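# Place top reel label-down on scanner glass

## Task

Take the reel that sits on top of the stack and lay it flat on the scanner's glass with its label facing downward, then release it.

## Robot and tools

Robot: two 6-joint arms with parallel grippers, named left_arm and right_arm. The names do not match image sides. left_arm's base sits at (-0.016, +0.353, 0) m in the scene frame, quat_wxyz (+0.998, 0, 0, -0.058); right_arm's at (+0.005, -0.262, 0) m, quat_wxyz (+1.000, 0, 0, +0.008). Scene frame: origin on the table top midway between the arms, +z up, +x outward over the table, left_arm on the +y side.

Tools.
execute_actions takes "actions", a list holding zero or one item, plus optional "pictures" (boolean; images come by default). An empty list just reports the state. A motion item is {"rows": [...], "steps": n} with 1 to 15 rows and steps up to 15 (default 15); each control step is 1/30 s, each row covers one step, and the final row repeats to fill the remaining steps. A wait item is {"steps": n} with n up to 300; it commands nothing and returns once that many steps have elapsed since the previous result, counting your reply time. A refused call sends nothing.

Each row is one flat list of 14 numbers for both arms together, even if one arm is idle: left_arm's waist, shoulder, elbow, wrist pitch, wrist yaw, wrist roll, opening, then the same seven for right_arm. The six joint numbers are absolute target angles in radians (the same values shown in Joint positions), not offsets. Stated ranges per arm: waist -2.618 to 3.054, shoulder 0.000 to 3.142, elbow 0.000 to 3.142, wrist pitch -1.571 to 1.571, wrist yaw -1.571 to 1.571, wrist roll -2.094 to 2.094. A target more than 0.036 rad beyond a range end, and beyond the joint's current angle, gets the call refused. True ends may differ by up to 0.036 rad; a joint driven to its true end is clipped there and the result prints "joint sent to its limit" (possibly about an earlier, still-running action). No such line does not prove more travel exists. Opening is an absolute value in [-1, 1]: +1 fully open (pad gap 0.094 m), -1 closed.

Speed: each step the sent target is kept within a lead of the measured angle: 0.202 rad waist, 0.258 shoulder, 0.238 elbow, 0.573 wrist pitch, 0.522 wrist yaw and roll. If targets would move a gripper more than 70 mm from where it is measured, all that arm's targets are scaled back. So far targets take several actions.

Between calls the arms keep heading to the last row sent, until everything is nearly still (slow or blocked counts as still) or any step is HELD; then only a new action moves them further. Fingers already in motion keep going.

zoom_image: {"camera": "cam_left_wrist" or "cam_right_wrist", "region": [x0, y0, x1, y1]} in pixels of that camera's 504x504 image, origin top-left, box no larger than 504 by 504. Shows a closer view of the latest image; moves nothing.

read_manual: optional "section" (only "licences"); returns URDF licence texts, moves nothing.

finished_scene: {"scene": number of the current scene}. Its result gives the next task if any. Replying without any tool call ends everything.

Results. The state line "left_arm: … | right_arm: …" gives each gripper's end_effector_position (m) and end_effector_quat_wxyz in the shared scene frame; accuracy falls off at long reach. That point is between the finger pads, roughly 1 cm behind the fingertips. Fingers point along the gripper's +z and close along its y. Joint positions and Joint velocities list, per arm, six joints (rad, rad/s) then the pad gap (m, m/s). grip_measured reports finger opening on the same scale as commanded opening; each gripper's reading may be off by about 1 mm, constant within a scene. "joint command not followed" means a clearance check altered or blocked some joint targets; the rest of the row still ran. HELD marks steps where your row was partly or wholly not sent.

Gripping: away from -1 and +1, fingers go to where grip_measured equals your number. To hold something keep commanding below grip_measured; about 0.03 below is firm, smaller margins are gentler. Pad force tops out near 50 to 62 N (less on some grippers, and less on parts under about 2 mm thick), with a brief stronger spike on contact.

Cameras: cam_left_wrist and cam_right_wrist, both 504x504 fisheye, listed in that order. Intrinsics: left K=[[261.489, 0, 248.134], [0, 262.535, 252.783], [0, 0, 1]], right K=[[262.459, 0, 251.336], [0, 263.509, 253.937], [0, 0, 1]], D=[0, 0, 0, 0], theta_max_deg=79.406. Wrist camera mounts protrude near the gripper (within 135 mm of the tcp z axis, z from -30 to +100 mm), so allow clearance.

Avoid: knocking or placing anything off the table (fails the task); arms colliding or pressing each other hard (can end the scene); drops, slips, slams, hard hits or strong pushes. Held parts or loose objects may get brief external tugs, so grip securely. Holding loads heats motors: MOTOR HOT appears from 75 °C, at 90 °C that arm halts for 10 s, and at 100 °C the arm goes limp and falls; these stops appear as OVER-TEMPERATURE FAULT lines. Don't hold loads longer than needed. Smooth, efficient, quick motion is preferred.

Each tool is called after ">>>" as name(argument=value, ...), one argument or row to a line, values as JSON.

## Session

>>> execute_actions(
  actions=[],
)

Scene clock: 0.00 s of 5600.00 s.
left_arm: end_effector_position=(+0.1743, +0.5372, +0.3003) grip_measured=+1.000 end_effector_quat_wxyz=(+0.266, +0.442, +0.814, +0.266) | right_arm: end_effector_position=(+0.1672, +0.1314, +0.3204) grip_measured=+1.000 end_effector_quat_wxyz=(-0.218, -0.106, +0.685, +0.687)
Joint positions: left_arm=[ 1.233  1.14   1.433 -1.284  0.54   1.946  0.094] | right_arm=[ 0.749  1.597  1.04   0.691 -1.263  1.853  0.094]
Joint velocities: left_arm=[-0.007 -0.012 -0.002 -0.037 -0.007 -0.051  0.   ] | right_arm=[-0.022  0.007  0.002 -0.022  0.007 -0.007  0.   ]

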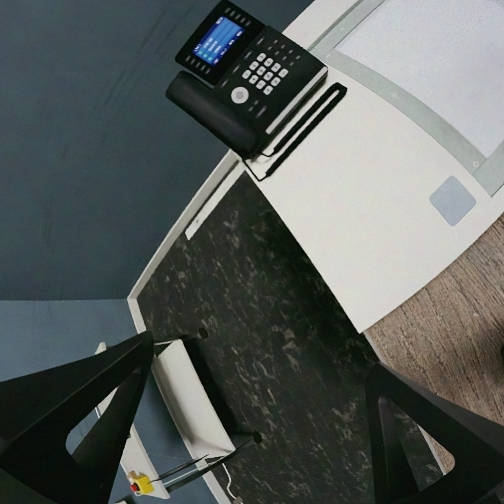

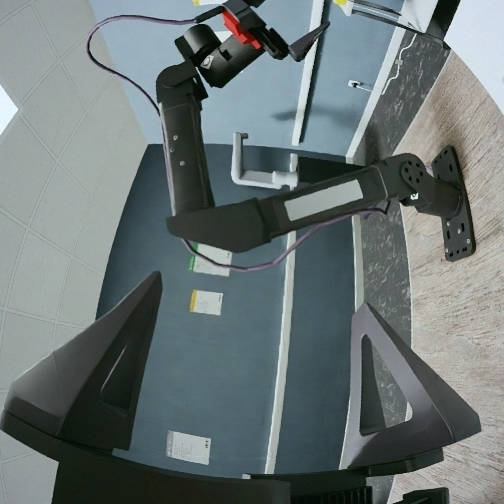

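>>> execute_actions(
  actions=[
    {"rows":[[1.233,1.0,1.2,-1.2,0,0,1,0,1.0,1.2,-1.2,0,0,1]]},
  ],
  pictures=false,
)

>>> execute_actions(
  actions=[
    {"rows":[[0.1,1.0,1.2,-1.2,0,0,1,0,1.0,1.2,-1.2,0,0,1]]},
  ],
  pictures=false,
)

>>> execute_actions(
  actions=[
    {"steps":90},
  ],
)

Scene clock: 5.80 s of 5600.00 s.
left_arm: end_effector_position=(+0.0927, +0.5677, +0.2341) grip_measured=+1.000 end_effector_quat_wxyz=(+0.195, -0.294, +0.918, +0.184) | right_arm: end_effector_position=(+0.3442, -0.1329, +0.4132) grip_measured=+1.000 end_effector_quat_wxyz=(+0.462, +0.174, +0.719, +0.489)
Joint positions: left_arm=[ 1.229  1.023  1.203 -1.209  0.023  0.487  0.094] | right_arm=[ 0.146  1.047  1.172 -0.229 -0.412  1.009  0.094]
Joint velocities: left_arm=[ 0.007 -0.017  0.012 -0.007 -0.154 -2.864  0.   ] | right_arm=[-1.228 -0.554  0.134 -1.604  1.473 -1.619  0.   ]
Steps of this call (steps 1 to 90: nothing new was sent; then 2.30 s passed at rest; steps 91 to 105: all 15 steps of this action). Readings (joint positions):
91: left_arm=[1.229 1.119 1.399 -1.249 0.480 1.871] | right_arm=[0.741 1.584 1.045 0.643 -1.229 1.812]
92: left_arm=[1.229 1.081 1.334 -1.215 0.385 1.771] | right_arm=[0.721 1.561 1.052 0.572 -1.178 1.761]
94: left_arm=[1.229 1.031 1.237 -1.225 0.241 1.574] | right_arm=[0.652 1.497 1.076 0.440 -1.070 1.654]
98: left_arm=[1.229 1.023 1.203 -1.227 0.095 1.180] | right_arm=[0.476 1.326 1.125 0.184 -0.832 1.423]
105: the state above

Scene clock: 6.30 s of 5600.00 s.
left_arm: end_effector_position=(+0.2272, +0.3684, +0.2361) grip_measured=+1.000 end_effector_quat_wxyz=(+0.275, -0.018, +0.961, +0.010) | right_arm: end_effector_position=(+0.2604, -0.2489, +0.2404) grip_measured=+1.000 end_effector_quat_wxyz=(+0.303, +0.028, +0.952, +0.033)
Joint positions: left_arm=[ 0.176  1.023  1.203 -1.193  0.002  0.022  0.094] | right_arm=[ 0.008  1.014  1.181 -1.119 -0.032  0.095  0.094]
Joint velocities: left_arm=[-1.658  0.002 -0.007 -0.022  0.139 -0.081  0.   ] | right_arm=[-0.007 -0.012 -0.032 -0.505  0.154 -0.549  0.   ]
Steps of this call (steps 1 to 15: all 15 steps of this action). Readings (joint positions):
1: left_arm=[1.200 1.023 1.203 -1.208 0.003 0.391] | right_arm=[0.106 1.031 1.177 -0.286 -0.360 0.946]
2: left_arm=[1.133 1.023 1.203 -1.206 -0.004 0.312] | right_arm=[0.073 1.021 1.180 -0.350 -0.310 0.879]
4: left_arm=[0.984 1.023 1.203 -1.201 -0.004 0.201] | right_arm=[0.032 1.014 1.181 -0.490 -0.226 0.738]
8: left_arm=[0.687 1.023 1.203 -1.196 -0.002 0.085] | right_arm=[0.010 1.014 1.181 -0.809 -0.115 0.425]
15: the state above

Scene clock: 9.30 s of 5600.00 s.
left_arm: end_effector_position=(+0.2276, +0.3496, +0.2361) grip_measured=+1.000 end_effector_quat_wxyz=(+0.275, +0.009, +0.961, -0.005) | right_arm: end_effector_position=(+0.2472, -0.2529, +0.2315) grip_measured=+1.000 end_effector_quat_wxyz=(+0.274, -0.010, +0.962, +0.010)
Joint positions: left_arm=[ 0.104  1.023  1.203 -1.193  0.009  0.005  0.094] | right_arm=[ 0.008  1.014  1.181 -1.184 -0.011  0.007  0.094]
Joint velocities: left_arm=[ 0.002 -0.027 -0.007 -0.066 -0.007  0.007  0.   ] | right_arm=[ 0.032  0.002  0.002  0.037  0.051 -0.022  0.   ]
Steps of this call (steps 1 to 30: the robot went on to your last target; steps 31 to 90: nothing new was sent). Readings (joint positions):
1: left_arm=[0.133 1.023 1.203 -1.193 0.008 0.019] | right_arm=[0.008 1.014 1.181 -1.134 -0.028 0.077]
2: left_arm=[0.111 1.023 1.203 -1.193 0.011 0.017] | right_arm=[0.008 1.014 1.181 -1.145 -0.024 0.063]
4: left_arm=[0.104 1.023 1.203 -1.193 0.011 0.013] | right_arm=[0.008 1.014 1.181 -1.161 -0.020 0.043]
8: left_arm=[0.104 1.023 1.203 -1.193 0.009 0.008] | right_arm=[0.008 1.014 1.181 -1.175 -0.015 0.022]
90: the state above
All arms were judged still, so your last target was given up. Only a new action makes them travel on or press farther. Fingers that are still opening or closing keep moving.

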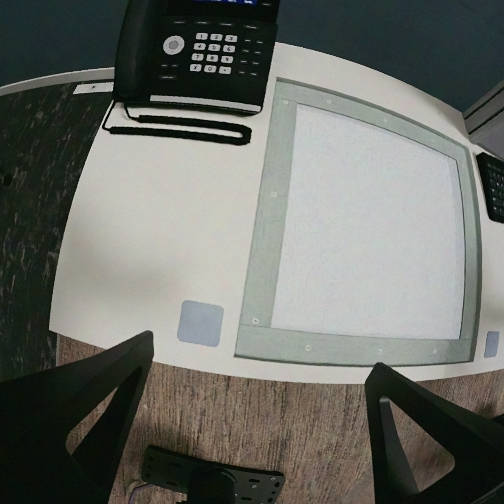

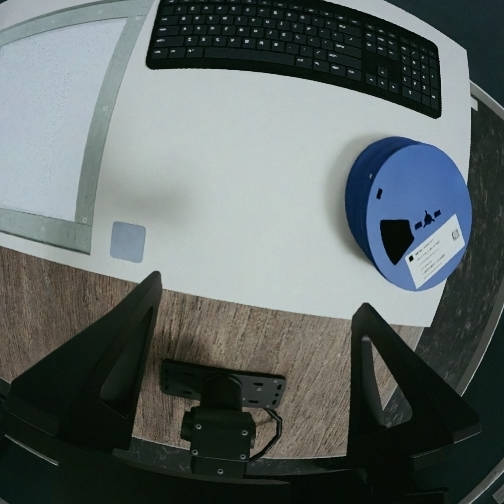

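>>> execute_actions(
  actions=[
    {"rows":[[0.9,1.0,1.2,-1.2,0,0,1,0.35,1.5,0.8,1.3,1.5,0,1]]},
  ],
  pictures=false,
)

>>> execute_actions(
  actions=[
    {"steps":40},
  ],
  pictures=false,
)

>>> execute_actions(
  actions=[
    {"rows":[[0.9,1.0,1.2,-1.2,0,0,1,0.35,2.04,0.6,1.44,1.5,0,1]]},
  ],
  pictures=false,
)

>>> execute_actions(
  actions=[
    {"steps":30},
  ],
)

Scene clock: 15.97 s of 5600.00 s.
left_arm: end_effector_position=(+0.1555, +0.5267, +0.2363) grip_measured=+1.000 end_effector_quat_wxyz=(+0.254, -0.366, +0.889, +0.109) | right_arm: end_effector_position=(+0.3844, -0.2784, +0.1430) grip_measured=+1.000 end_effector_quat_wxyz=(+0.419, +0.045, +0.821, -0.385)
Joint positions: left_arm=[ 0.896  1.023  1.203 -1.192 -0.008  0.003  0.094] | right_arm=[0.352 1.551 0.779 0.007 1.036 0.002 0.094]
Joint velocities: left_arm=[-0.012 -0.007  0.002  0.022 -0.051 -0.007  0.   ] | right_arm=[ 0.007 -0.105 -0.012  2.176  1.927  0.051  0.   ]
Steps of this call (steps 1 to 90: nothing new was sent; then 3.17 s passed at rest; steps 91 to 105: all 15 steps of this action). Readings (joint positions):
91: left_arm=[0.133 1.023 1.203 -1.193 0.023 0.006] | right_arm=[0.026 1.021 1.167 -1.151 0.033 0.007]
92: left_arm=[0.199 1.023 1.203 -1.193 0.025 0.006] | right_arm=[0.063 1.038 1.143 -1.086 0.091 0.007]
94: left_arm=[0.349 1.023 1.203 -1.193 0.018 0.005] | right_arm=[0.143 1.114 1.077 -0.944 0.209 0.007]
98: left_arm=[0.647 1.023 1.203 -1.192 0.009 0.004] | right_arm=[0.302 1.361 0.901 -0.576 0.513 0.006]
105: the state above

Scene clock: 17.30 s of 5600.00 s.
left_arm: end_effector_position=(+0.1555, +0.5267, +0.2363) grip_measured=+1.000 end_effector_quat_wxyz=(+0.254, -0.365, +0.889, +0.109) | right_arm: end_effector_position=(+0.3465, -0.3192, +0.3070) grip_measured=+1.000 end_effector_quat_wxyz=(+0.691, +0.520, +0.458, -0.205)
Joint positions: left_arm=[ 0.896  1.023  1.203 -1.192 -0.007  0.003  0.094] | right_arm=[0.352 1.514 0.779 1.296 1.495 0.001 0.094]
Joint velocities: left_arm=[-0.017  0.007 -0.022 -0.051 -0.037 -0.022  0.   ] | right_arm=[-0.017 -0.007 -0.002 -0.022 -0.037 -0.037  0.   ]
Steps of this call (steps 1 to 40: the robot went on to your last target). Readings (joint positions):
1: left_arm=[0.896 1.023 1.203 -1.192 -0.007 0.003] | right_arm=[0.352 1.547 0.779 0.085 1.098 0.002]
2: left_arm=[0.896 1.023 1.203 -1.192 -0.007 0.003] | right_arm=[0.352 1.544 0.779 0.170 1.157 0.002]
4: left_arm=[0.896 1.023 1.203 -1.192 -0.007 0.003] | right_arm=[0.352 1.537 0.779 0.360 1.258 0.002]
8: left_arm=[0.896 1.023 1.203 -1.192 -0.007 0.003] | right_arm=[0.352 1.526 0.779 0.795 1.390 0.001]
40: the state above

Scene clock: 17.80 s of 5600.00 s.
left_arm: end_effector_position=(+0.1555, +0.5267, +0.2363) grip_measured=+1.000 end_effector_quat_wxyz=(+0.254, -0.365, +0.889, +0.109) | right_arm: end_effector_position=(+0.3625, -0.3130, +0.1108) grip_measured=+1.000 end_effector_quat_wxyz=(+0.589, +0.365, +0.607, -0.389)
Joint positions: left_arm=[ 0.896  1.023  1.203 -1.192 -0.007  0.003  0.094] | right_arm=[0.352 2.063 0.603 1.416 1.494 0.001 0.094]
Joint velocities: left_arm=[ 0.002 -0.012  0.007  0.022 -0.066 -0.037  0.   ] | right_arm=[-0.012 -0.056  0.007  0.11   0.007 -0.066  0.   ]
Steps of this call (steps 1 to 15: all 15 steps of this action). Readings (joint positions):
1: left_arm=[0.896 1.023 1.203 -1.192 -0.007 0.003] | right_arm=[0.352 1.528 0.771 1.320 1.494 0.001]
2: left_arm=[0.896 1.023 1.203 -1.192 -0.007 0.003] | right_arm=[0.352 1.555 0.757 1.352 1.494 0.001]
4: left_arm=[0.896 1.023 1.203 -1.192 -0.007 0.003] | right_arm=[0.352 1.646 0.715 1.384 1.494 0.001]
8: left_arm=[0.896 1.023 1.203 -1.192 -0.007 0.003] | right_arm=[0.352 1.908 0.654 1.412 1.494 0.001]
15: the state above

Scene clock: 18.80 s of 5600.00 s.
left_arm: end_effector_position=(+0.1555, +0.5267, +0.2363) grip_measured=+1.000 end_effector_quat_wxyz=(+0.254, -0.365, +0.889, +0.109) | right_arm: end_effector_position=(+0.3626, -0.3130, +0.1134) grip_measured=+1.000 end_effector_quat_wxyz=(+0.594, +0.372, +0.602, -0.382)
Joint positions: left_arm=[ 0.896  1.023  1.203 -1.192 -0.007  0.003  0.094] | right_arm=[0.352 2.06  0.603 1.438 1.494 0.001 0.094]
Joint velocities: left_arm=[-0.012 -0.022 -0.017 -0.051 -0.051  0.037  0.   ] | right_arm=[-0.017  0.017  0.007 -0.022 -0.022 -0.022  0.   ]
Steps of this call (steps 1 to 30: the robot went on to your last target). Readings (joint positions):
1: left_arm=[0.896 1.023 1.203 -1.192 -0.007 0.003] | right_arm=[0.352 2.061 0.603 1.421 1.494 0.001]
2: left_arm=[0.896 1.023 1.203 -1.192 -0.007 0.003] | right_arm=[0.352 2.060 0.603 1.425 1.494 0.001]
4: left_arm=[0.896 1.023 1.203 -1.192 -0.007 0.003] | right_arm=[0.352 2.060 0.603 1.431 1.494 0.001]
8: left_arm=[0.896 1.023 1.203 -1.192 -0.007 0.003] | right_arm=[0.352 2.060 0.603 1.435 1.494 0.001]
30: the state above
All arms were judged still, so your last target was given up. Only a new action makes them travel on or press farther. Fingers that are still opening or closing keep moving.

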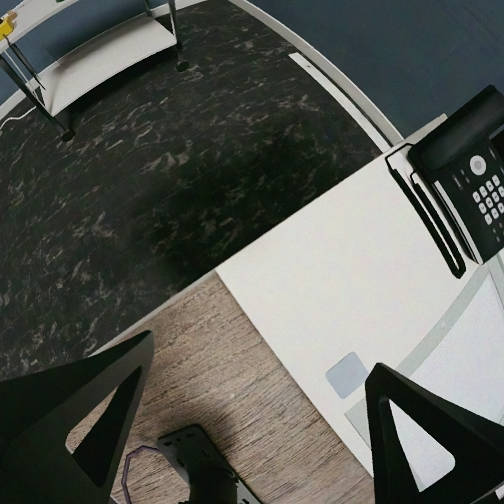

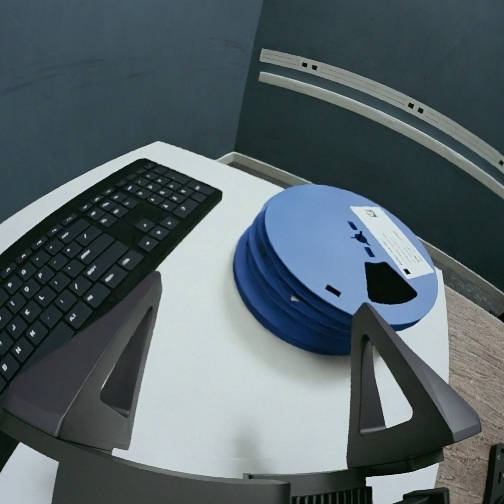

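>>> execute_actions(
  actions=[
    {"rows":[[0.9,1.0,1.2,-1.2,0,0,1,0.25,2.14,0.6,1.54,1.57,1.57,-0.4]]},
  ],
  pictures=false,
)

>>> execute_actions(
  actions=[
    {"steps":25},
  ],
)

Scene clock: 22.30 s of 5600.00 s.
left_arm: end_effector_position=(+0.1555, +0.5267, +0.2363) grip_measured=+1.000 end_effector_quat_wxyz=(+0.254, -0.365, +0.889, +0.109) | right_arm: end_effector_position=(+0.3444, -0.3547, +0.1013) grip_measured=-0.398 end_effector_quat_wxyz=(+0.707, +0.687, +0.166, +0.030)
Joint positions: left_arm=[ 0.896  1.023  1.203 -1.192 -0.007  0.003  0.094] | right_arm=[0.244 2.129 0.603 1.539 1.552 1.363 0.028]
Joint velocities: left_arm=[ 0.002  0.007  0.002 -0.051  0.037  0.037  0.   ] | right_arm=[ 0.012 -0.012  0.012  0.081  0.007  1.37  -0.001]
joint sent to its limit (right arm) — the command would take joint 5 (wrist yaw) past its upper limit, so that joint was sent only as far as its limit.
Steps of this call (steps 1 to 90: nothing new was sent; steps 91 to 105: all 15 steps of this action). Readings (joint positions):
91: left_arm=[0.896 1.023 1.203 -1.192 -0.007 0.003] | right_arm=[0.343 2.068 0.603 1.453 1.500 0.077]
92: left_arm=[0.896 1.023 1.203 -1.192 -0.007 0.003] | right_arm=[0.324 2.082 0.603 1.476 1.508 0.177]
94: left_arm=[0.896 1.023 1.203 -1.192 -0.007 0.003] | right_arm=[0.273 2.112 0.603 1.498 1.525 0.375]
98: left_arm=[0.896 1.023 1.203 -1.192 -0.007 0.003] | right_arm=[0.243 2.129 0.603 1.519 1.545 0.771]
105: the state above

Scene clock: 23.13 s of 5600.00 s.
left_arm: end_effector_position=(+0.1555, +0.5267, +0.2363) grip_measured=+1.000 end_effector_quat_wxyz=(+0.254, -0.365, +0.889, +0.109) | right_arm: end_effector_position=(+0.3441, -0.3548, +0.1016) grip_measured=-0.398 end_effector_quat_wxyz=(+0.700, +0.701, +0.093, +0.102)
Joint positions: left_arm=[ 0.896  1.023  1.203 -1.192 -0.007  0.003  0.094] | right_arm=[0.244 2.129 0.603 1.544 1.554 1.566 0.028]
Joint velocities: left_arm=[-0.007 -0.012 -0.002 -0.066  0.007  0.007  0.   ] | right_arm=[-0.012  0.007  0.007  0.007  0.051 -0.022  0.001]
joint sent to its limit (right arm) — the command would take joint 5 (wrist yaw) past its upper limit, so that joint was sent only as far as its limit.
Steps of this call (steps 1 to 25: the robot went on to your last target). Readings (joint positions):
1: left_arm=[0.896 1.023 1.203 -1.192 -0.007 0.003] | right_arm=[0.244 2.129 0.603 1.540 1.553 1.404]
2: left_arm=[0.896 1.023 1.203 -1.192 -0.007 0.003] | right_arm=[0.244 2.129 0.603 1.541 1.553 1.437]
4: left_arm=[0.896 1.023 1.203 -1.192 -0.007 0.003] | right_arm=[0.244 2.129 0.603 1.542 1.553 1.484]
8: left_arm=[0.896 1.023 1.203 -1.192 -0.007 0.003] | right_arm=[0.244 2.129 0.603 1.543 1.554 1.534]
25: the state above

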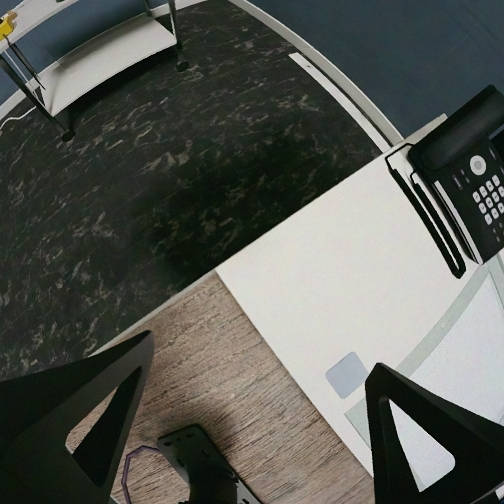

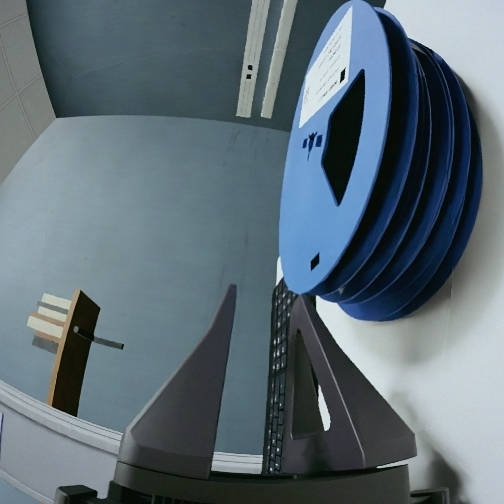

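>>> execute_actions(
  actions=[
    {"rows":[[0.9,1.0,1.2,-1.2,0,0,1,0.22,2.16,0.6,1.14,1.55,1.98,-0.7]]},
  ],
  pictures=false,
)

>>> execute_actions(
  actions=[
    {"steps":15},
  ],
)

Scene clock: 26.43 s of 5600.00 s.
left_arm: end_effector_position=(+0.1555, +0.5267, +0.2363) grip_measured=+1.000 end_effector_quat_wxyz=(+0.254, -0.365, +0.889, +0.109) | right_arm: end_effector_position=(+0.3397, -0.3599, +0.0818) grip_measured=-0.700 end_effector_quat_wxyz=(+0.693, +0.707, +0.048, +0.135)
Joint positions: left_arm=[ 0.896  1.023  1.203 -1.192 -0.007  0.003  0.094] | right_arm=[0.231 2.128 0.603 1.263 1.558 1.957 0.014]
Joint velocities: left_arm=[-0.002 -0.012 -0.012  0.037  0.051  0.007  0.   ] | right_arm=[-0.002 -0.017  0.002 -0.066  0.081  0.051 -0.001]
joint sent to its limit (right arm) — the command would take joint 5 (wrist yaw) past its upper limit, so that joint was sent only as far as its limit.
Steps of this call (steps 1 to 15: the robot went on to your last target; steps 16 to 84: nothing new was sent; steps 85 to 99: all 15 steps of this action). Readings (joint positions):
85: left_arm=[0.896 1.023 1.203 -1.192 -0.007 0.003] | right_arm=[0.242 2.129 0.603 1.497 1.554 1.629]
86: left_arm=[0.896 1.023 1.203 -1.192 -0.007 0.003] | right_arm=[0.239 2.131 0.603 1.433 1.553 1.699]
88: left_arm=[0.896 1.023 1.203 -1.192 -0.007 0.003] | right_arm=[0.232 2.142 0.603 1.333 1.553 1.800]
92: left_arm=[0.896 1.023 1.203 -1.192 -0.007 0.003] | right_arm=[0.231 2.133 0.603 1.282 1.556 1.901]
99: the state above

Scene clock: 26.93 s of 5600.00 s.
left_arm: end_effector_position=(+0.1555, +0.5267, +0.2363) grip_measured=+1.000 end_effector_quat_wxyz=(+0.254, -0.365, +0.889, +0.109) | right_arm: end_effector_position=(+0.3396, -0.3599, +0.0819) grip_measured=-0.700 end_effector_quat_wxyz=(+0.692, +0.707, +0.043, +0.139)
Joint positions: left_arm=[ 0.896  1.023  1.203 -1.192 -0.007  0.003  0.094] | right_arm=[0.231 2.128 0.603 1.26  1.559 1.971 0.014]
Joint velocities: left_arm=[ 0.002 -0.012  0.002  0.051  0.022 -0.007  0.   ] | right_arm=[-0.012  0.012 -0.017 -0.051 -0.022 -0.022 -0.002]
Steps of this call (steps 1 to 15: the robot went on to your last target). Readings (joint positions):
1: left_arm=[0.896 1.023 1.203 -1.192 -0.007 0.003] | right_arm=[0.231 2.128 0.603 1.263 1.558 1.960]
2: left_arm=[0.896 1.023 1.203 -1.192 -0.007 0.003] | right_arm=[0.231 2.128 0.603 1.262 1.559 1.962]
4: left_arm=[0.896 1.023 1.203 -1.192 -0.007 0.003] | right_arm=[0.231 2.128 0.603 1.262 1.559 1.966]
8: left_arm=[0.896 1.023 1.203 -1.192 -0.007 0.003] | right_arm=[0.231 2.128 0.603 1.261 1.559 1.969]
15: the state above

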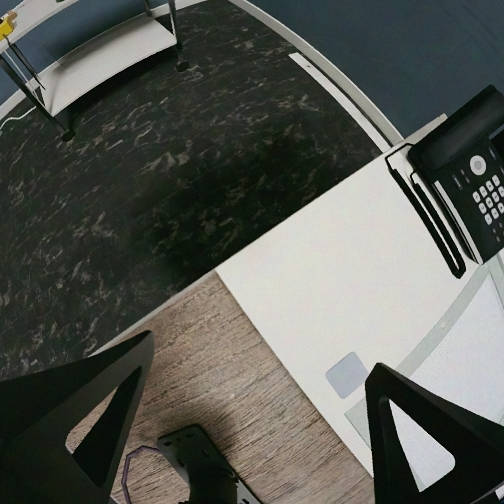

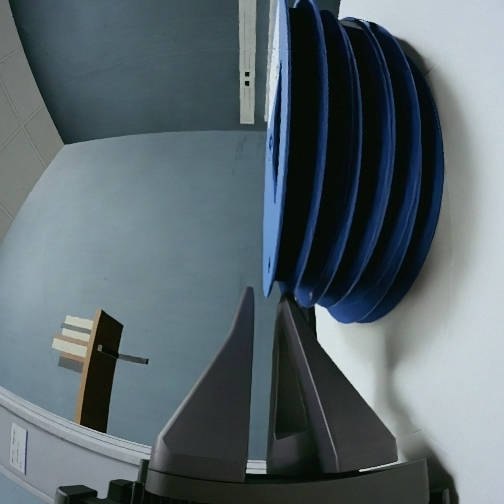

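>>> execute_actions(
  actions=[
    {"rows":[[0.9,1.0,1.2,-1.2,0,0,1,0.14,2.12,0.6,1.27,1.55,1.84,-0.7]]},
  ],
)

Scene clock: 29.60 s of 5600.00 s.
left_arm: end_effector_position=(+0.1555, +0.5267, +0.2363) grip_measured=+1.000 end_effector_quat_wxyz=(+0.254, -0.365, +0.889, +0.109) | right_arm: end_effector_position=(+0.3305, -0.3892, +0.0845) grip_measured=-0.700 end_effector_quat_wxyz=(+0.702, +0.707, +0.043, +0.079)
Joint positions: left_arm=[ 0.896  1.023  1.203 -1.192 -0.007  0.003  0.094] | right_arm=[0.142 2.124 0.603 1.286 1.557 1.857 0.014]
Joint velocities: left_arm=[ 0.002 -0.017  0.012 -0.095 -0.037  0.022  0.   ] | right_arm=[-0.007 -0.007 -0.002  0.007 -0.037 -0.051 -0.   ]
Steps of this call (steps 1 to 15: the robot went on to your last target; steps 16 to 65: nothing new was sent; steps 66 to 80: all 15 steps of this action). Readings (joint positions):
66: left_arm=[0.896 1.023 1.203 -1.192 -0.007 0.003] | right_arm=[0.225 2.125 0.603 1.270 1.558 1.954]
67: left_arm=[0.896 1.023 1.203 -1.192 -0.007 0.003] | right_arm=[0.209 2.124 0.603 1.276 1.558 1.933]
69: left_arm=[0.896 1.023 1.203 -1.192 -0.007 0.003] | right_arm=[0.169 2.124 0.603 1.283 1.557 1.903]
73: left_arm=[0.896 1.023 1.203 -1.192 -0.007 0.003] | right_arm=[0.142 2.124 0.603 1.286 1.557 1.873]
80: the state above

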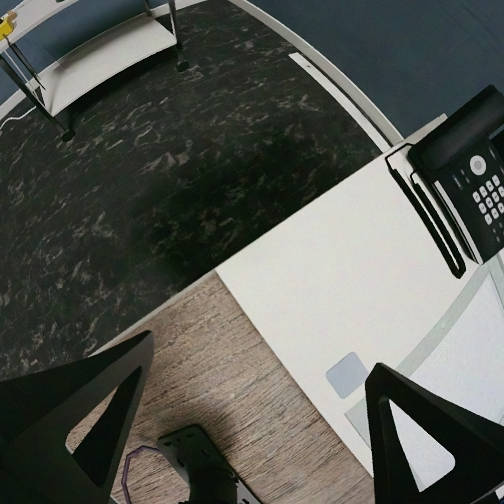

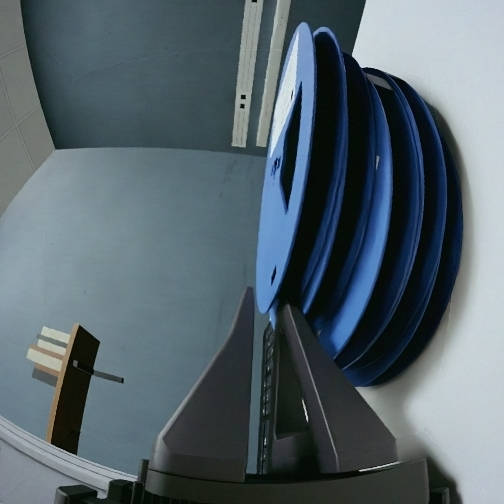

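>>> execute_actions(
  actions=[
    {"rows":[[0.9,1.0,1.2,-1.2,0,0,1,0.4,2.08,0.6,1.35,1.55,1.84,-0.7],[0.9,1.0,1.2,-1.2,0,0,1,0.4,2.08,0.6,1.35,1.55,1.84,-0.7],[0.9,1.0,1.2,-1.2,0,0,1,0.4,2.05,0.6,1.35,1.55,1.84,-0.7],[0.9,1.0,1.2,-1.2,0,0,1,0.4,1.65,0.67,1.0,1.55,-0.37,-0.7]]},
  ],
  pictures=false,
)

>>> execute_actions(
  actions=[
    {"rows":[[0.9,1.0,1.2,-1.2,0,0,1,0.3,1.71,0.67,-0.14,1.25,-0.37,-0.7]]},
  ],
  pictures=false,
)

>>> execute_actions(
  actions=[
    {"steps":25},
  ],
)

Scene clock: 34.30 s of 5600.00 s.
left_arm: end_effector_position=(+0.1555, +0.5267, +0.2363) grip_measured=+1.000 end_effector_quat_wxyz=(+0.254, -0.365, +0.889, +0.109) | right_arm: end_effector_position=(+0.3509, -0.3007, +0.2238) grip_measured=-0.700 end_effector_quat_wxyz=(+0.700, +0.586, +0.395, -0.104)
Joint positions: left_arm=[ 0.896  1.023  1.203 -1.192 -0.007  0.003  0.094] | right_arm=[0.405 1.632 0.672 1.064 1.547 0.726 0.014]
Joint velocities: left_arm=[-0.007  0.002 -0.012 -0.007  0.007  0.051  0.   ] | right_arm=[-0.012  0.09  -0.017 -0.388 -0.007 -2.835 -0.002]
Steps of this call (steps 1 to 15: the robot went on to your last target; steps 16 to 90: nothing new was sent; then 1.20 s passed at rest; steps 91 to 105: all 15 steps of this action). Readings (joint positions):
91: left_arm=[0.896 1.023 1.203 -1.192 -0.007 0.003] | right_arm=[0.160 2.122 0.603 1.293 1.557 1.853]
92: left_arm=[0.896 1.023 1.203 -1.192 -0.007 0.003] | right_arm=[0.203 2.119 0.603 1.302 1.558 1.853]
94: left_arm=[0.896 1.023 1.203 -1.192 -0.007 0.003] | right_arm=[0.327 2.077 0.606 1.267 1.554 1.788]
98: left_arm=[0.896 1.023 1.203 -1.192 -0.007 0.003] | right_arm=[0.425 1.793 0.639 1.108 1.547 1.411]
105: the state above

Scene clock: 34.80 s of 5600.00 s.
left_arm: end_effector_position=(+0.1555, +0.5267, +0.2363) grip_measured=+1.000 end_effector_quat_wxyz=(+0.254, -0.365, +0.889, +0.109) | right_arm: end_effector_position=(+0.3338, -0.3318, +0.0906) grip_measured=-0.700 end_effector_quat_wxyz=(+0.203, -0.099, +0.790, -0.570)
Joint positions: left_arm=[ 0.896  1.023  1.203 -1.192 -0.007  0.003  0.094] | right_arm=[ 0.3    1.706  0.672 -0.045  1.262 -0.295  0.014]
Joint velocities: left_arm=[-0.007 -0.007 -0.007 -0.022  0.007  0.037  0.   ] | right_arm=[ 0.032 -0.012 -0.007 -0.476 -0.066 -0.505 -0.   ]
Steps of this call (steps 1 to 15: all 15 steps of this action). Readings (joint positions):
1: left_arm=[0.896 1.023 1.203 -1.192 -0.007 0.003] | right_arm=[0.396 1.635 0.672 1.003 1.514 0.641]
2: left_arm=[0.896 1.023 1.203 -1.192 -0.007 0.003] | right_arm=[0.375 1.641 0.672 0.918 1.468 0.555]
4: left_arm=[0.896 1.023 1.203 -1.192 -0.007 0.003] | right_arm=[0.329 1.668 0.672 0.729 1.396 0.373]
8: left_arm=[0.896 1.023 1.203 -1.192 -0.007 0.003] | right_arm=[0.300 1.703 0.672 0.303 1.308 -0.012]
15: the state above

Scene clock: 35.63 s of 5600.00 s.
left_arm: end_effector_position=(+0.1555, +0.5267, +0.2363) grip_measured=+1.000 end_effector_quat_wxyz=(+0.254, -0.365, +0.889, +0.109) | right_arm: end_effector_position=(+0.3258, -0.3339, +0.0848) grip_measured=-0.700 end_effector_quat_wxyz=(+0.151, -0.153, +0.788, -0.578)
Joint positions: left_arm=[ 0.896  1.023  1.203 -1.192 -0.007  0.003  0.094] | right_arm=[ 0.3    1.706  0.672 -0.125  1.252 -0.367  0.014]
Joint velocities: left_arm=[-0.002  0.002 -0.017 -0.022  0.037 -0.037  0.   ] | right_arm=[ 0.007 -0.012  0.007  0.022  0.007 -0.037 -0.001]
Steps of this call (steps 1 to 25: the robot went on to your last target). Readings (joint positions):
1: left_arm=[0.896 1.023 1.203 -1.192 -0.007 0.003] | right_arm=[0.300 1.706 0.672 -0.062 1.260 -0.309]
2: left_arm=[0.896 1.023 1.203 -1.192 -0.007 0.003] | right_arm=[0.300 1.706 0.672 -0.075 1.258 -0.321]
4: left_arm=[0.896 1.023 1.203 -1.192 -0.007 0.003] | right_arm=[0.300 1.706 0.672 -0.095 1.256 -0.338]
8: left_arm=[0.896 1.023 1.203 -1.192 -0.007 0.003] | right_arm=[0.300 1.706 0.672 -0.113 1.254 -0.355]
25: the state above

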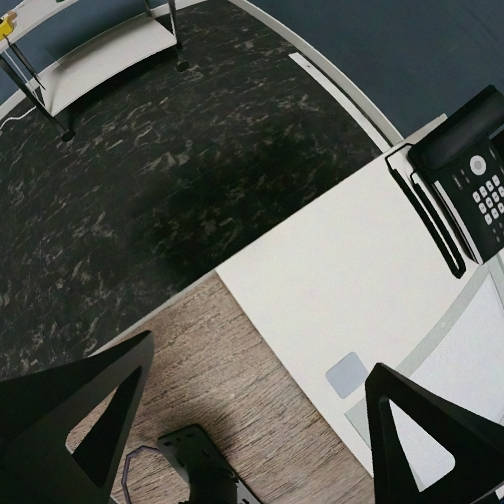

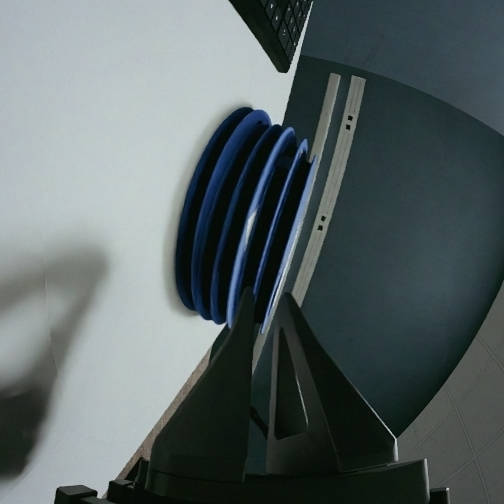

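>>> execute_actions(
  actions=[
    {"rows":[[0.9,1.0,1.2,-1.2,0,0,1,0.17,1.725,0.67,-0.14,1.25,-0.37,-0.7]]},
  ],
)

>>> zoom_image(
  camera="cam_right_wrist",
  region=[170,180,370,380],
)

Scene clock: 38.00 s of 5600.00 s.
left_arm: end_effector_position=(+0.1555, +0.5267, +0.2363) grip_measured=+1.000 end_effector_quat_wxyz=(+0.254, -0.365, +0.889, +0.109) | right_arm: end_effector_position=(+0.3131, -0.3763, +0.0837) grip_measured=-0.700 end_effector_quat_wxyz=(+0.111, -0.101, +0.798, -0.584)
Joint positions: left_arm=[ 0.896  1.023  1.203 -1.192 -0.007  0.003  0.094] | right_arm=[ 0.164  1.706  0.672 -0.127  1.246 -0.367  0.014]
Joint velocities: left_arm=[-0.002 -0.007 -0.012  0.007 -0.007  0.007  0.   ] | right_arm=[ 0.007 -0.002 -0.012 -0.037  0.051 -0.037 -0.   ]
Steps of this call (steps 1 to 15: the robot went on to your last target; steps 16 to 56: nothing new was sent; steps 57 to 71: all 15 steps of this action). Readings (joint positions):
57: left_arm=[0.896 1.023 1.203 -1.192 -0.007 0.003] | right_arm=[0.287 1.706 0.672 -0.125 1.249 -0.367]
58: left_arm=[0.896 1.023 1.203 -1.192 -0.007 0.003] | right_arm=[0.258 1.706 0.672 -0.125 1.246 -0.367]
60: left_arm=[0.896 1.023 1.203 -1.192 -0.007 0.003] | right_arm=[0.192 1.706 0.672 -0.125 1.246 -0.367]
64: left_arm=[0.896 1.023 1.203 -1.192 -0.007 0.003] | right_arm=[0.164 1.706 0.672 -0.127 1.246 -0.367]
71: the state above

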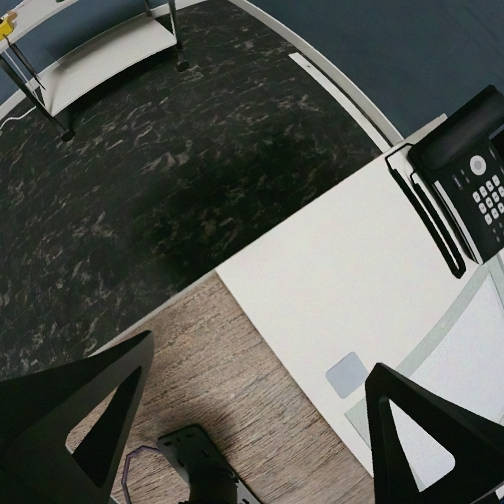

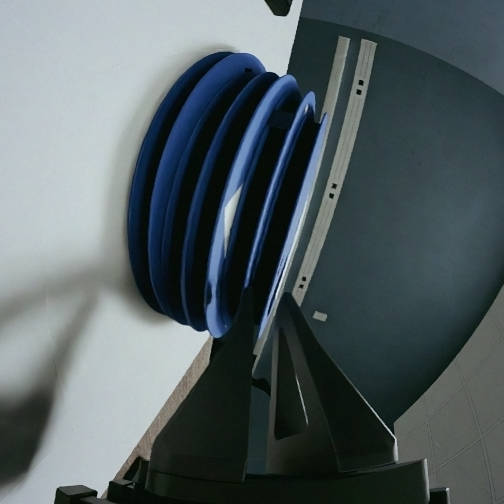

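Region (170, 180, 370, 380) of cam_right_wrist's 504x504 image, scaled by 2.520, with more detail than that image has.

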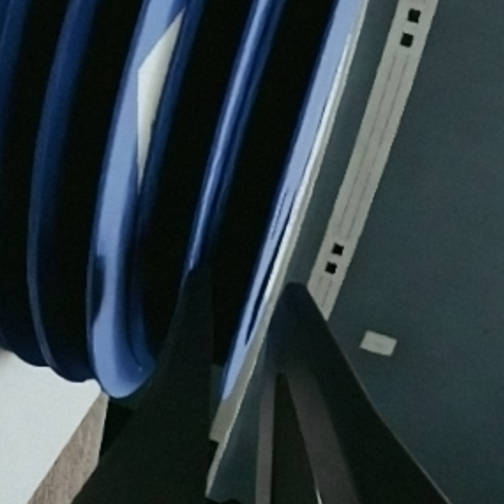

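>>> execute_actions(
  actions=[
    {"rows":[[0.9,1.0,1.2,-1.2,0,0,1,0.08,1.71,0.67,-0.14,1.25,-0.3,-0.76]]},
  ],
)

>>> zoom_image(
  camera="cam_right_wrist",
  region=[170,180,370,380],
)

Scene clock: 41.23 s of 5600.00 s.
left_arm: end_effector_position=(+0.1555, +0.5267, +0.2363) grip_measured=+1.000 end_effector_quat_wxyz=(+0.254, -0.365, +0.889, +0.109) | right_arm: end_effector_position=(+0.3025, -0.4017, +0.0833) grip_measured=-0.758 end_effector_quat_wxyz=(+0.102, -0.047, +0.803, -0.585)
Joint positions: left_arm=[ 0.896  1.023  1.203 -1.192 -0.007  0.003  0.094] | right_arm=[ 0.08   1.706  0.672 -0.128  1.244 -0.315  0.011]
Joint velocities: left_arm=[-0.012  0.007  0.002 -0.081 -0.007  0.022  0.   ] | right_arm=[-0.012 -0.007  0.012  0.007  0.066  0.022  0.   ]
Steps of this call (steps 1 to 15: the robot went on to your last target; steps 16 to 82: nothing new was sent; steps 83 to 97: all 15 steps of this action). Readings (joint positions):
83: left_arm=[0.896 1.023 1.203 -1.192 -0.007 0.003] | right_arm=[0.156 1.706 0.672 -0.127 1.245 -0.359]
84: left_arm=[0.896 1.023 1.203 -1.192 -0.007 0.003] | right_arm=[0.138 1.706 0.672 -0.127 1.244 -0.350]
86: left_arm=[0.896 1.023 1.203 -1.192 -0.007 0.003] | right_arm=[0.099 1.706 0.672 -0.127 1.244 -0.336]
90: left_arm=[0.896 1.023 1.203 -1.192 -0.007 0.003] | right_arm=[0.080 1.706 0.672 -0.128 1.244 -0.322]
97: the state above

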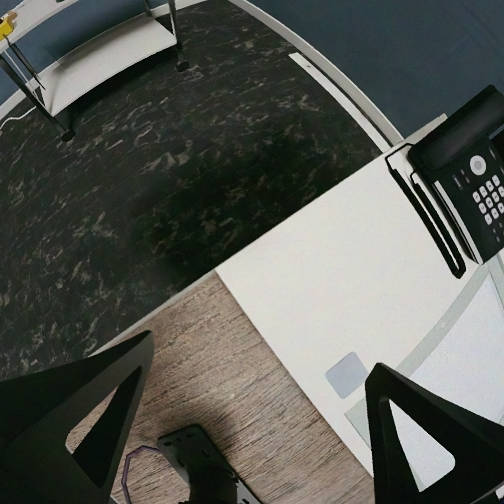

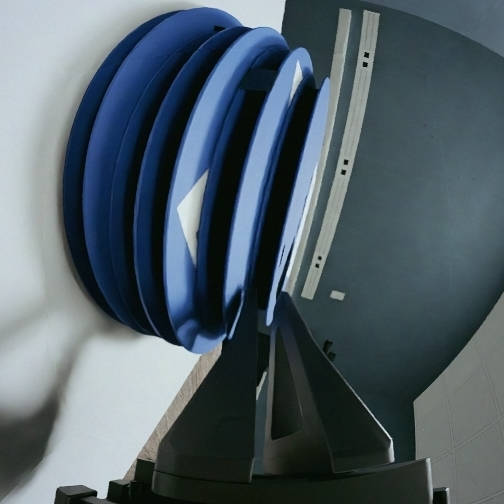

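Region (170, 180, 370, 380) of cam_right_wrist's 504x504 image, scaled by 2.520, with more detail than that image has.

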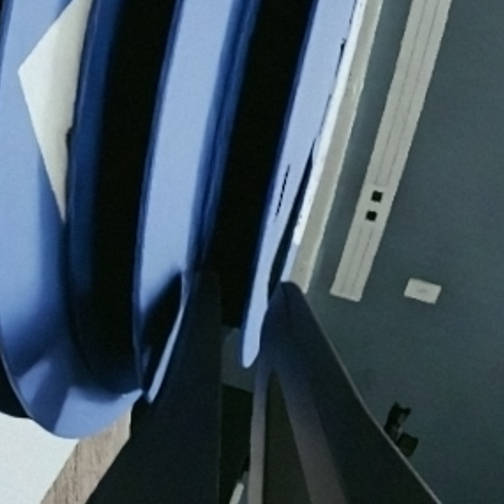

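>>> execute_actions(
  actions=[
    {"rows":[[0.9,1.0,1.2,-1.2,0,0,1,0.1,1.71,0.67,-0.14,1.29,-0.25,-0.76]]},
  ],
  pictures=false,
)

>>> execute_actions(
  actions=[
    {"rows":[[0.9,1.0,1.2,-1.2,0,0,1,0.045,1.71,0.67,-0.14,1.29,-0.25,-0.76]]},
  ],
)

>>> zoom_image(
  camera="cam_right_wrist",
  region=[170,180,370,380],
)

Scene clock: 46.40 s of 5600.00 s.
left_arm: end_effector_position=(+0.1555, +0.5267, +0.2363) grip_measured=+1.000 end_effector_quat_wxyz=(+0.254, -0.365, +0.889, +0.109) | right_arm: end_effector_position=(+0.3029, -0.3992, +0.0870) grip_measured=-0.758 end_effector_quat_wxyz=(+0.118, -0.029, +0.798, -0.591)
Joint positions: left_arm=[ 0.896  1.023  1.203 -1.192 -0.007  0.003  0.094] | right_arm=[ 0.093  1.706  0.672 -0.128  1.267 -0.265  0.011]
Joint velocities: left_arm=[-0.007 -0.002 -0.007 -0.007  0.022  0.066  0.   ] | right_arm=[ 0.007 -0.017 -0.022  0.007 -0.051  0.037  0.   ]
Steps of this call (steps 1 to 15: the robot went on to your last target; steps 16 to 90: nothing new was sent; then 1.67 s passed at rest; steps 91 to 105: all 15 steps of this action). Readings (joint positions):
91: left_arm=[0.896 1.023 1.203 -1.192 -0.007 0.003] | right_arm=[0.081 1.706 0.672 -0.128 1.247 -0.306]
92: left_arm=[0.896 1.023 1.203 -1.192 -0.007 0.003] | right_arm=[0.084 1.706 0.672 -0.128 1.252 -0.297]
94: left_arm=[0.896 1.023 1.203 -1.192 -0.007 0.003] | right_arm=[0.090 1.706 0.672 -0.128 1.258 -0.285]
98: left_arm=[0.896 1.023 1.203 -1.192 -0.007 0.003] | right_arm=[0.093 1.706 0.672 -0.128 1.264 -0.272]
105: the state above

Scene clock: 46.90 s of 5600.00 s.
left_arm: end_effector_position=(+0.1555, +0.5267, +0.2363) grip_measured=+1.000 end_effector_quat_wxyz=(+0.254, -0.365, +0.889, +0.109) | right_arm: end_effector_position=(+0.2965, -0.4121, +0.0870) grip_measured=-0.758 end_effector_quat_wxyz=(+0.105, -0.011, +0.798, -0.593)
Joint positions: left_arm=[ 0.896  1.023  1.203 -1.192 -0.007  0.003  0.094] | right_arm=[ 0.049  1.706  0.672 -0.129  1.268 -0.264  0.011]
Joint velocities: left_arm=[-0.002 -0.002  0.007  0.007  0.007  0.007  0.   ] | right_arm=[-0.002  0.002  0.002  0.037 -0.022 -0.125 -0.   ]
Steps of this call (steps 1 to 15: all 15 steps of this action). Readings (joint positions):
1: left_arm=[0.896 1.023 1.203 -1.192 -0.007 0.003] | right_arm=[0.089 1.706 0.672 -0.128 1.267 -0.265]
2: left_arm=[0.896 1.023 1.203 -1.192 -0.007 0.003] | right_arm=[0.080 1.706 0.672 -0.128 1.267 -0.264]
4: left_arm=[0.896 1.023 1.203 -1.192 -0.007 0.003] | right_arm=[0.058 1.706 0.672 -0.128 1.268 -0.264]
8: left_arm=[0.896 1.023 1.203 -1.192 -0.007 0.003] | right_arm=[0.049 1.706 0.672 -0.129 1.268 -0.264]
15: the state above

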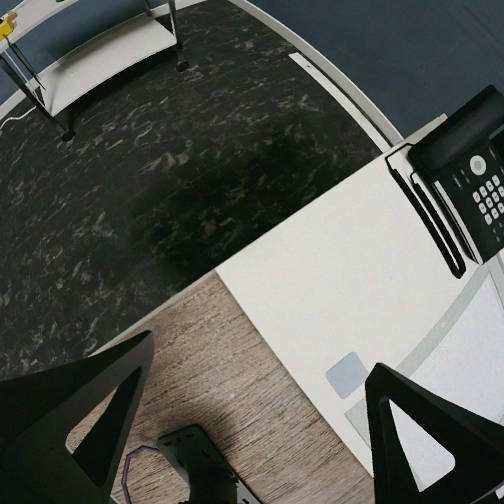

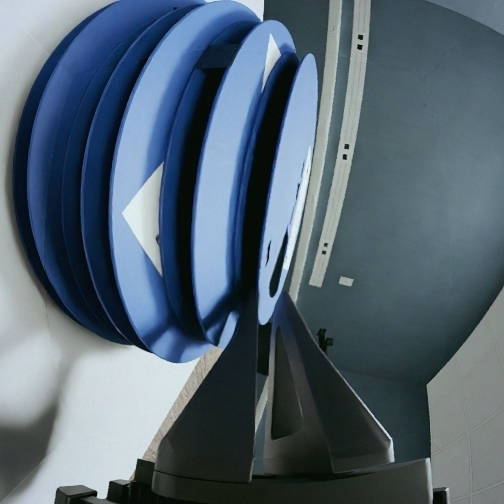

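Region (170, 180, 370, 380) of cam_right_wrist's 504x504 image, scaled by 2.520, with more detail than that image has.

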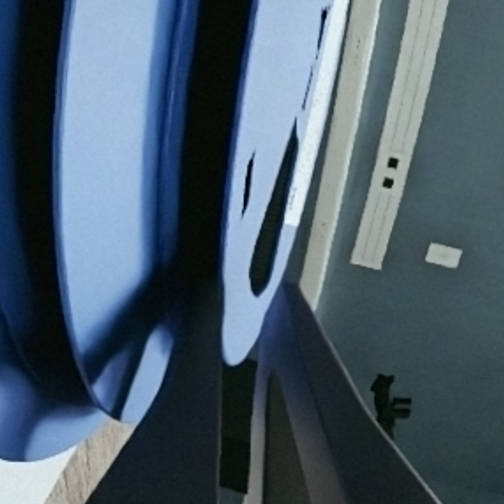

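Partly in; try closing and lifting.

>>> execute_actions(
  actions=[
    {"rows":[[0.9,1.0,1.2,-1.2,0,0,1,0.03,1.71,0.67,-0.14,1.29,-0.25,-0.8],[0.9,1.0,1.2,-1.2,0,0,1,0.03,1.71,0.67,-0.14,1.29,-0.25,-0.83],[0.9,1.0,1.2,-1.2,0,0,1,0.03,1.71,0.67,-0.14,1.29,-0.25,-0.86],[0.9,1.0,1.2,-1.2,0,0,1,0.03,1.71,0.67,-0.14,1.29,-0.25,-0.9],[0.9,1.0,1.2,-1.2,0,0,1,0.03,1.71,0.67,-0.14,1.29,-0.25,-1]]},
  ],
  pictures=false,
)

>>> execute_actions(
  actions=[
    {"rows":[[0.9,1.0,1.2,-1.2,0,0,1,0.03,1.71,0.78,-0.14,1.29,-0.25,-1]]},
  ],
)

Scene clock: 50.93 s of 5600.00 s.
left_arm: end_effector_position=(+0.1555, +0.5267, +0.2363) grip_measured=+1.000 end_effector_quat_wxyz=(+0.254, -0.365, +0.889, +0.109) | right_arm: end_effector_position=(+0.2936, -0.4161, +0.0894) grip_measured=-0.979 end_effector_quat_wxyz=(+0.099, -0.006, +0.794, -0.600)
Joint positions: left_arm=[ 0.896  1.023  1.203 -1.192 -0.007  0.003  0.094] | right_arm=[ 0.039  1.706  0.672 -0.131  1.284 -0.265  0.001]
Joint velocities: left_arm=[-0.012  0.007 -0.002 -0.051  0.066 -0.007  0.   ] | right_arm=[-0.012 -0.002 -0.007  0.007 -0.007 -0.037  0.   ]
Steps of this call (steps 1 to 15: the robot went on to your last target; steps 16 to 90: nothing new was sent; then 0.53 s passed at rest; steps 91 to 105: all 15 steps of this action). Readings (joint positions):
91: left_arm=[0.896 1.023 1.203 -1.192 -0.007 0.003] | right_arm=[0.048 1.706 0.672 -0.129 1.268 -0.264]
92: left_arm=[0.896 1.023 1.203 -1.192 -0.007 0.003] | right_arm=[0.046 1.706 0.672 -0.129 1.268 -0.264]
94: left_arm=[0.896 1.023 1.203 -1.192 -0.007 0.003] | right_arm=[0.040 1.706 0.672 -0.129 1.268 -0.264]
98: left_arm=[0.896 1.023 1.203 -1.192 -0.007 0.003] | right_arm=[0.039 1.706 0.672 -0.130 1.280 -0.264]
105: the state above

Scene clock: 51.43 s of 5600.00 s.
left_arm: end_effector_position=(+0.1555, +0.5267, +0.2363) grip_measured=+1.000 end_effector_quat_wxyz=(+0.254, -0.365, +0.889, +0.109) | right_arm: end_effector_position=(+0.3156, -0.4161, +0.1083) grip_measured=-0.981 end_effector_quat_wxyz=(+0.126, +0.017, +0.791, -0.599)
Joint positions: left_arm=[ 0.896  1.023  1.203 -1.192 -0.007  0.003  0.094] | right_arm=[ 0.035  1.709  0.757 -0.142  1.284 -0.266  0.001]
Joint velocities: left_arm=[-0.002 -0.002 -0.027 -0.051 -0.007  0.007  0.   ] | right_arm=[ 0.032 -0.002  0.017 -0.022 -0.066 -0.037 -0.001]
Steps of this call (steps 1 to 15: all 15 steps of this action). Readings (joint positions):
1: left_arm=[0.896 1.023 1.203 -1.192 -0.007 0.003] | right_arm=[0.039 1.707 0.681 -0.140 1.284 -0.266]
2: left_arm=[0.896 1.023 1.203 -1.192 -0.007 0.003] | right_arm=[0.037 1.709 0.698 -0.148 1.284 -0.266]
4: left_arm=[0.896 1.023 1.203 -1.192 -0.007 0.003] | right_arm=[0.035 1.709 0.734 -0.148 1.284 -0.266]
8: left_arm=[0.896 1.023 1.203 -1.192 -0.007 0.003] | right_arm=[0.035 1.709 0.757 -0.142 1.284 -0.266]
15: the state above

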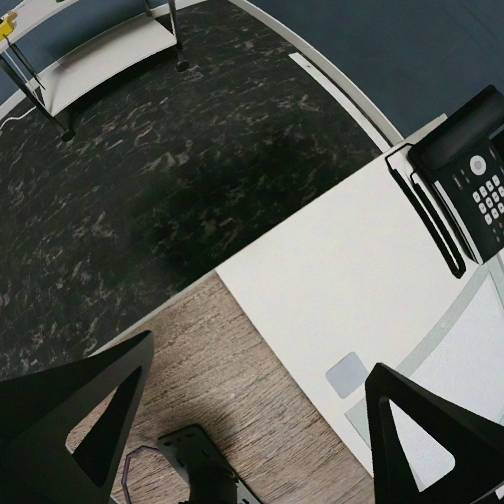

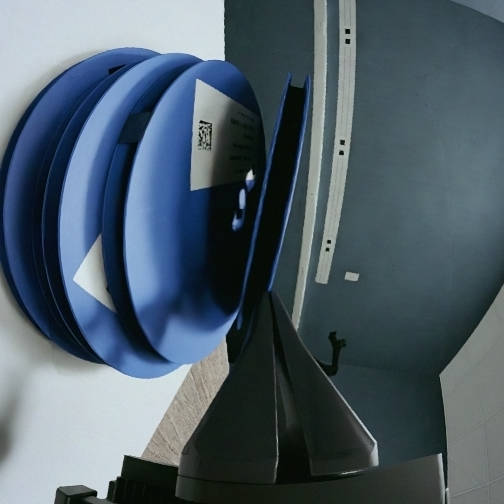

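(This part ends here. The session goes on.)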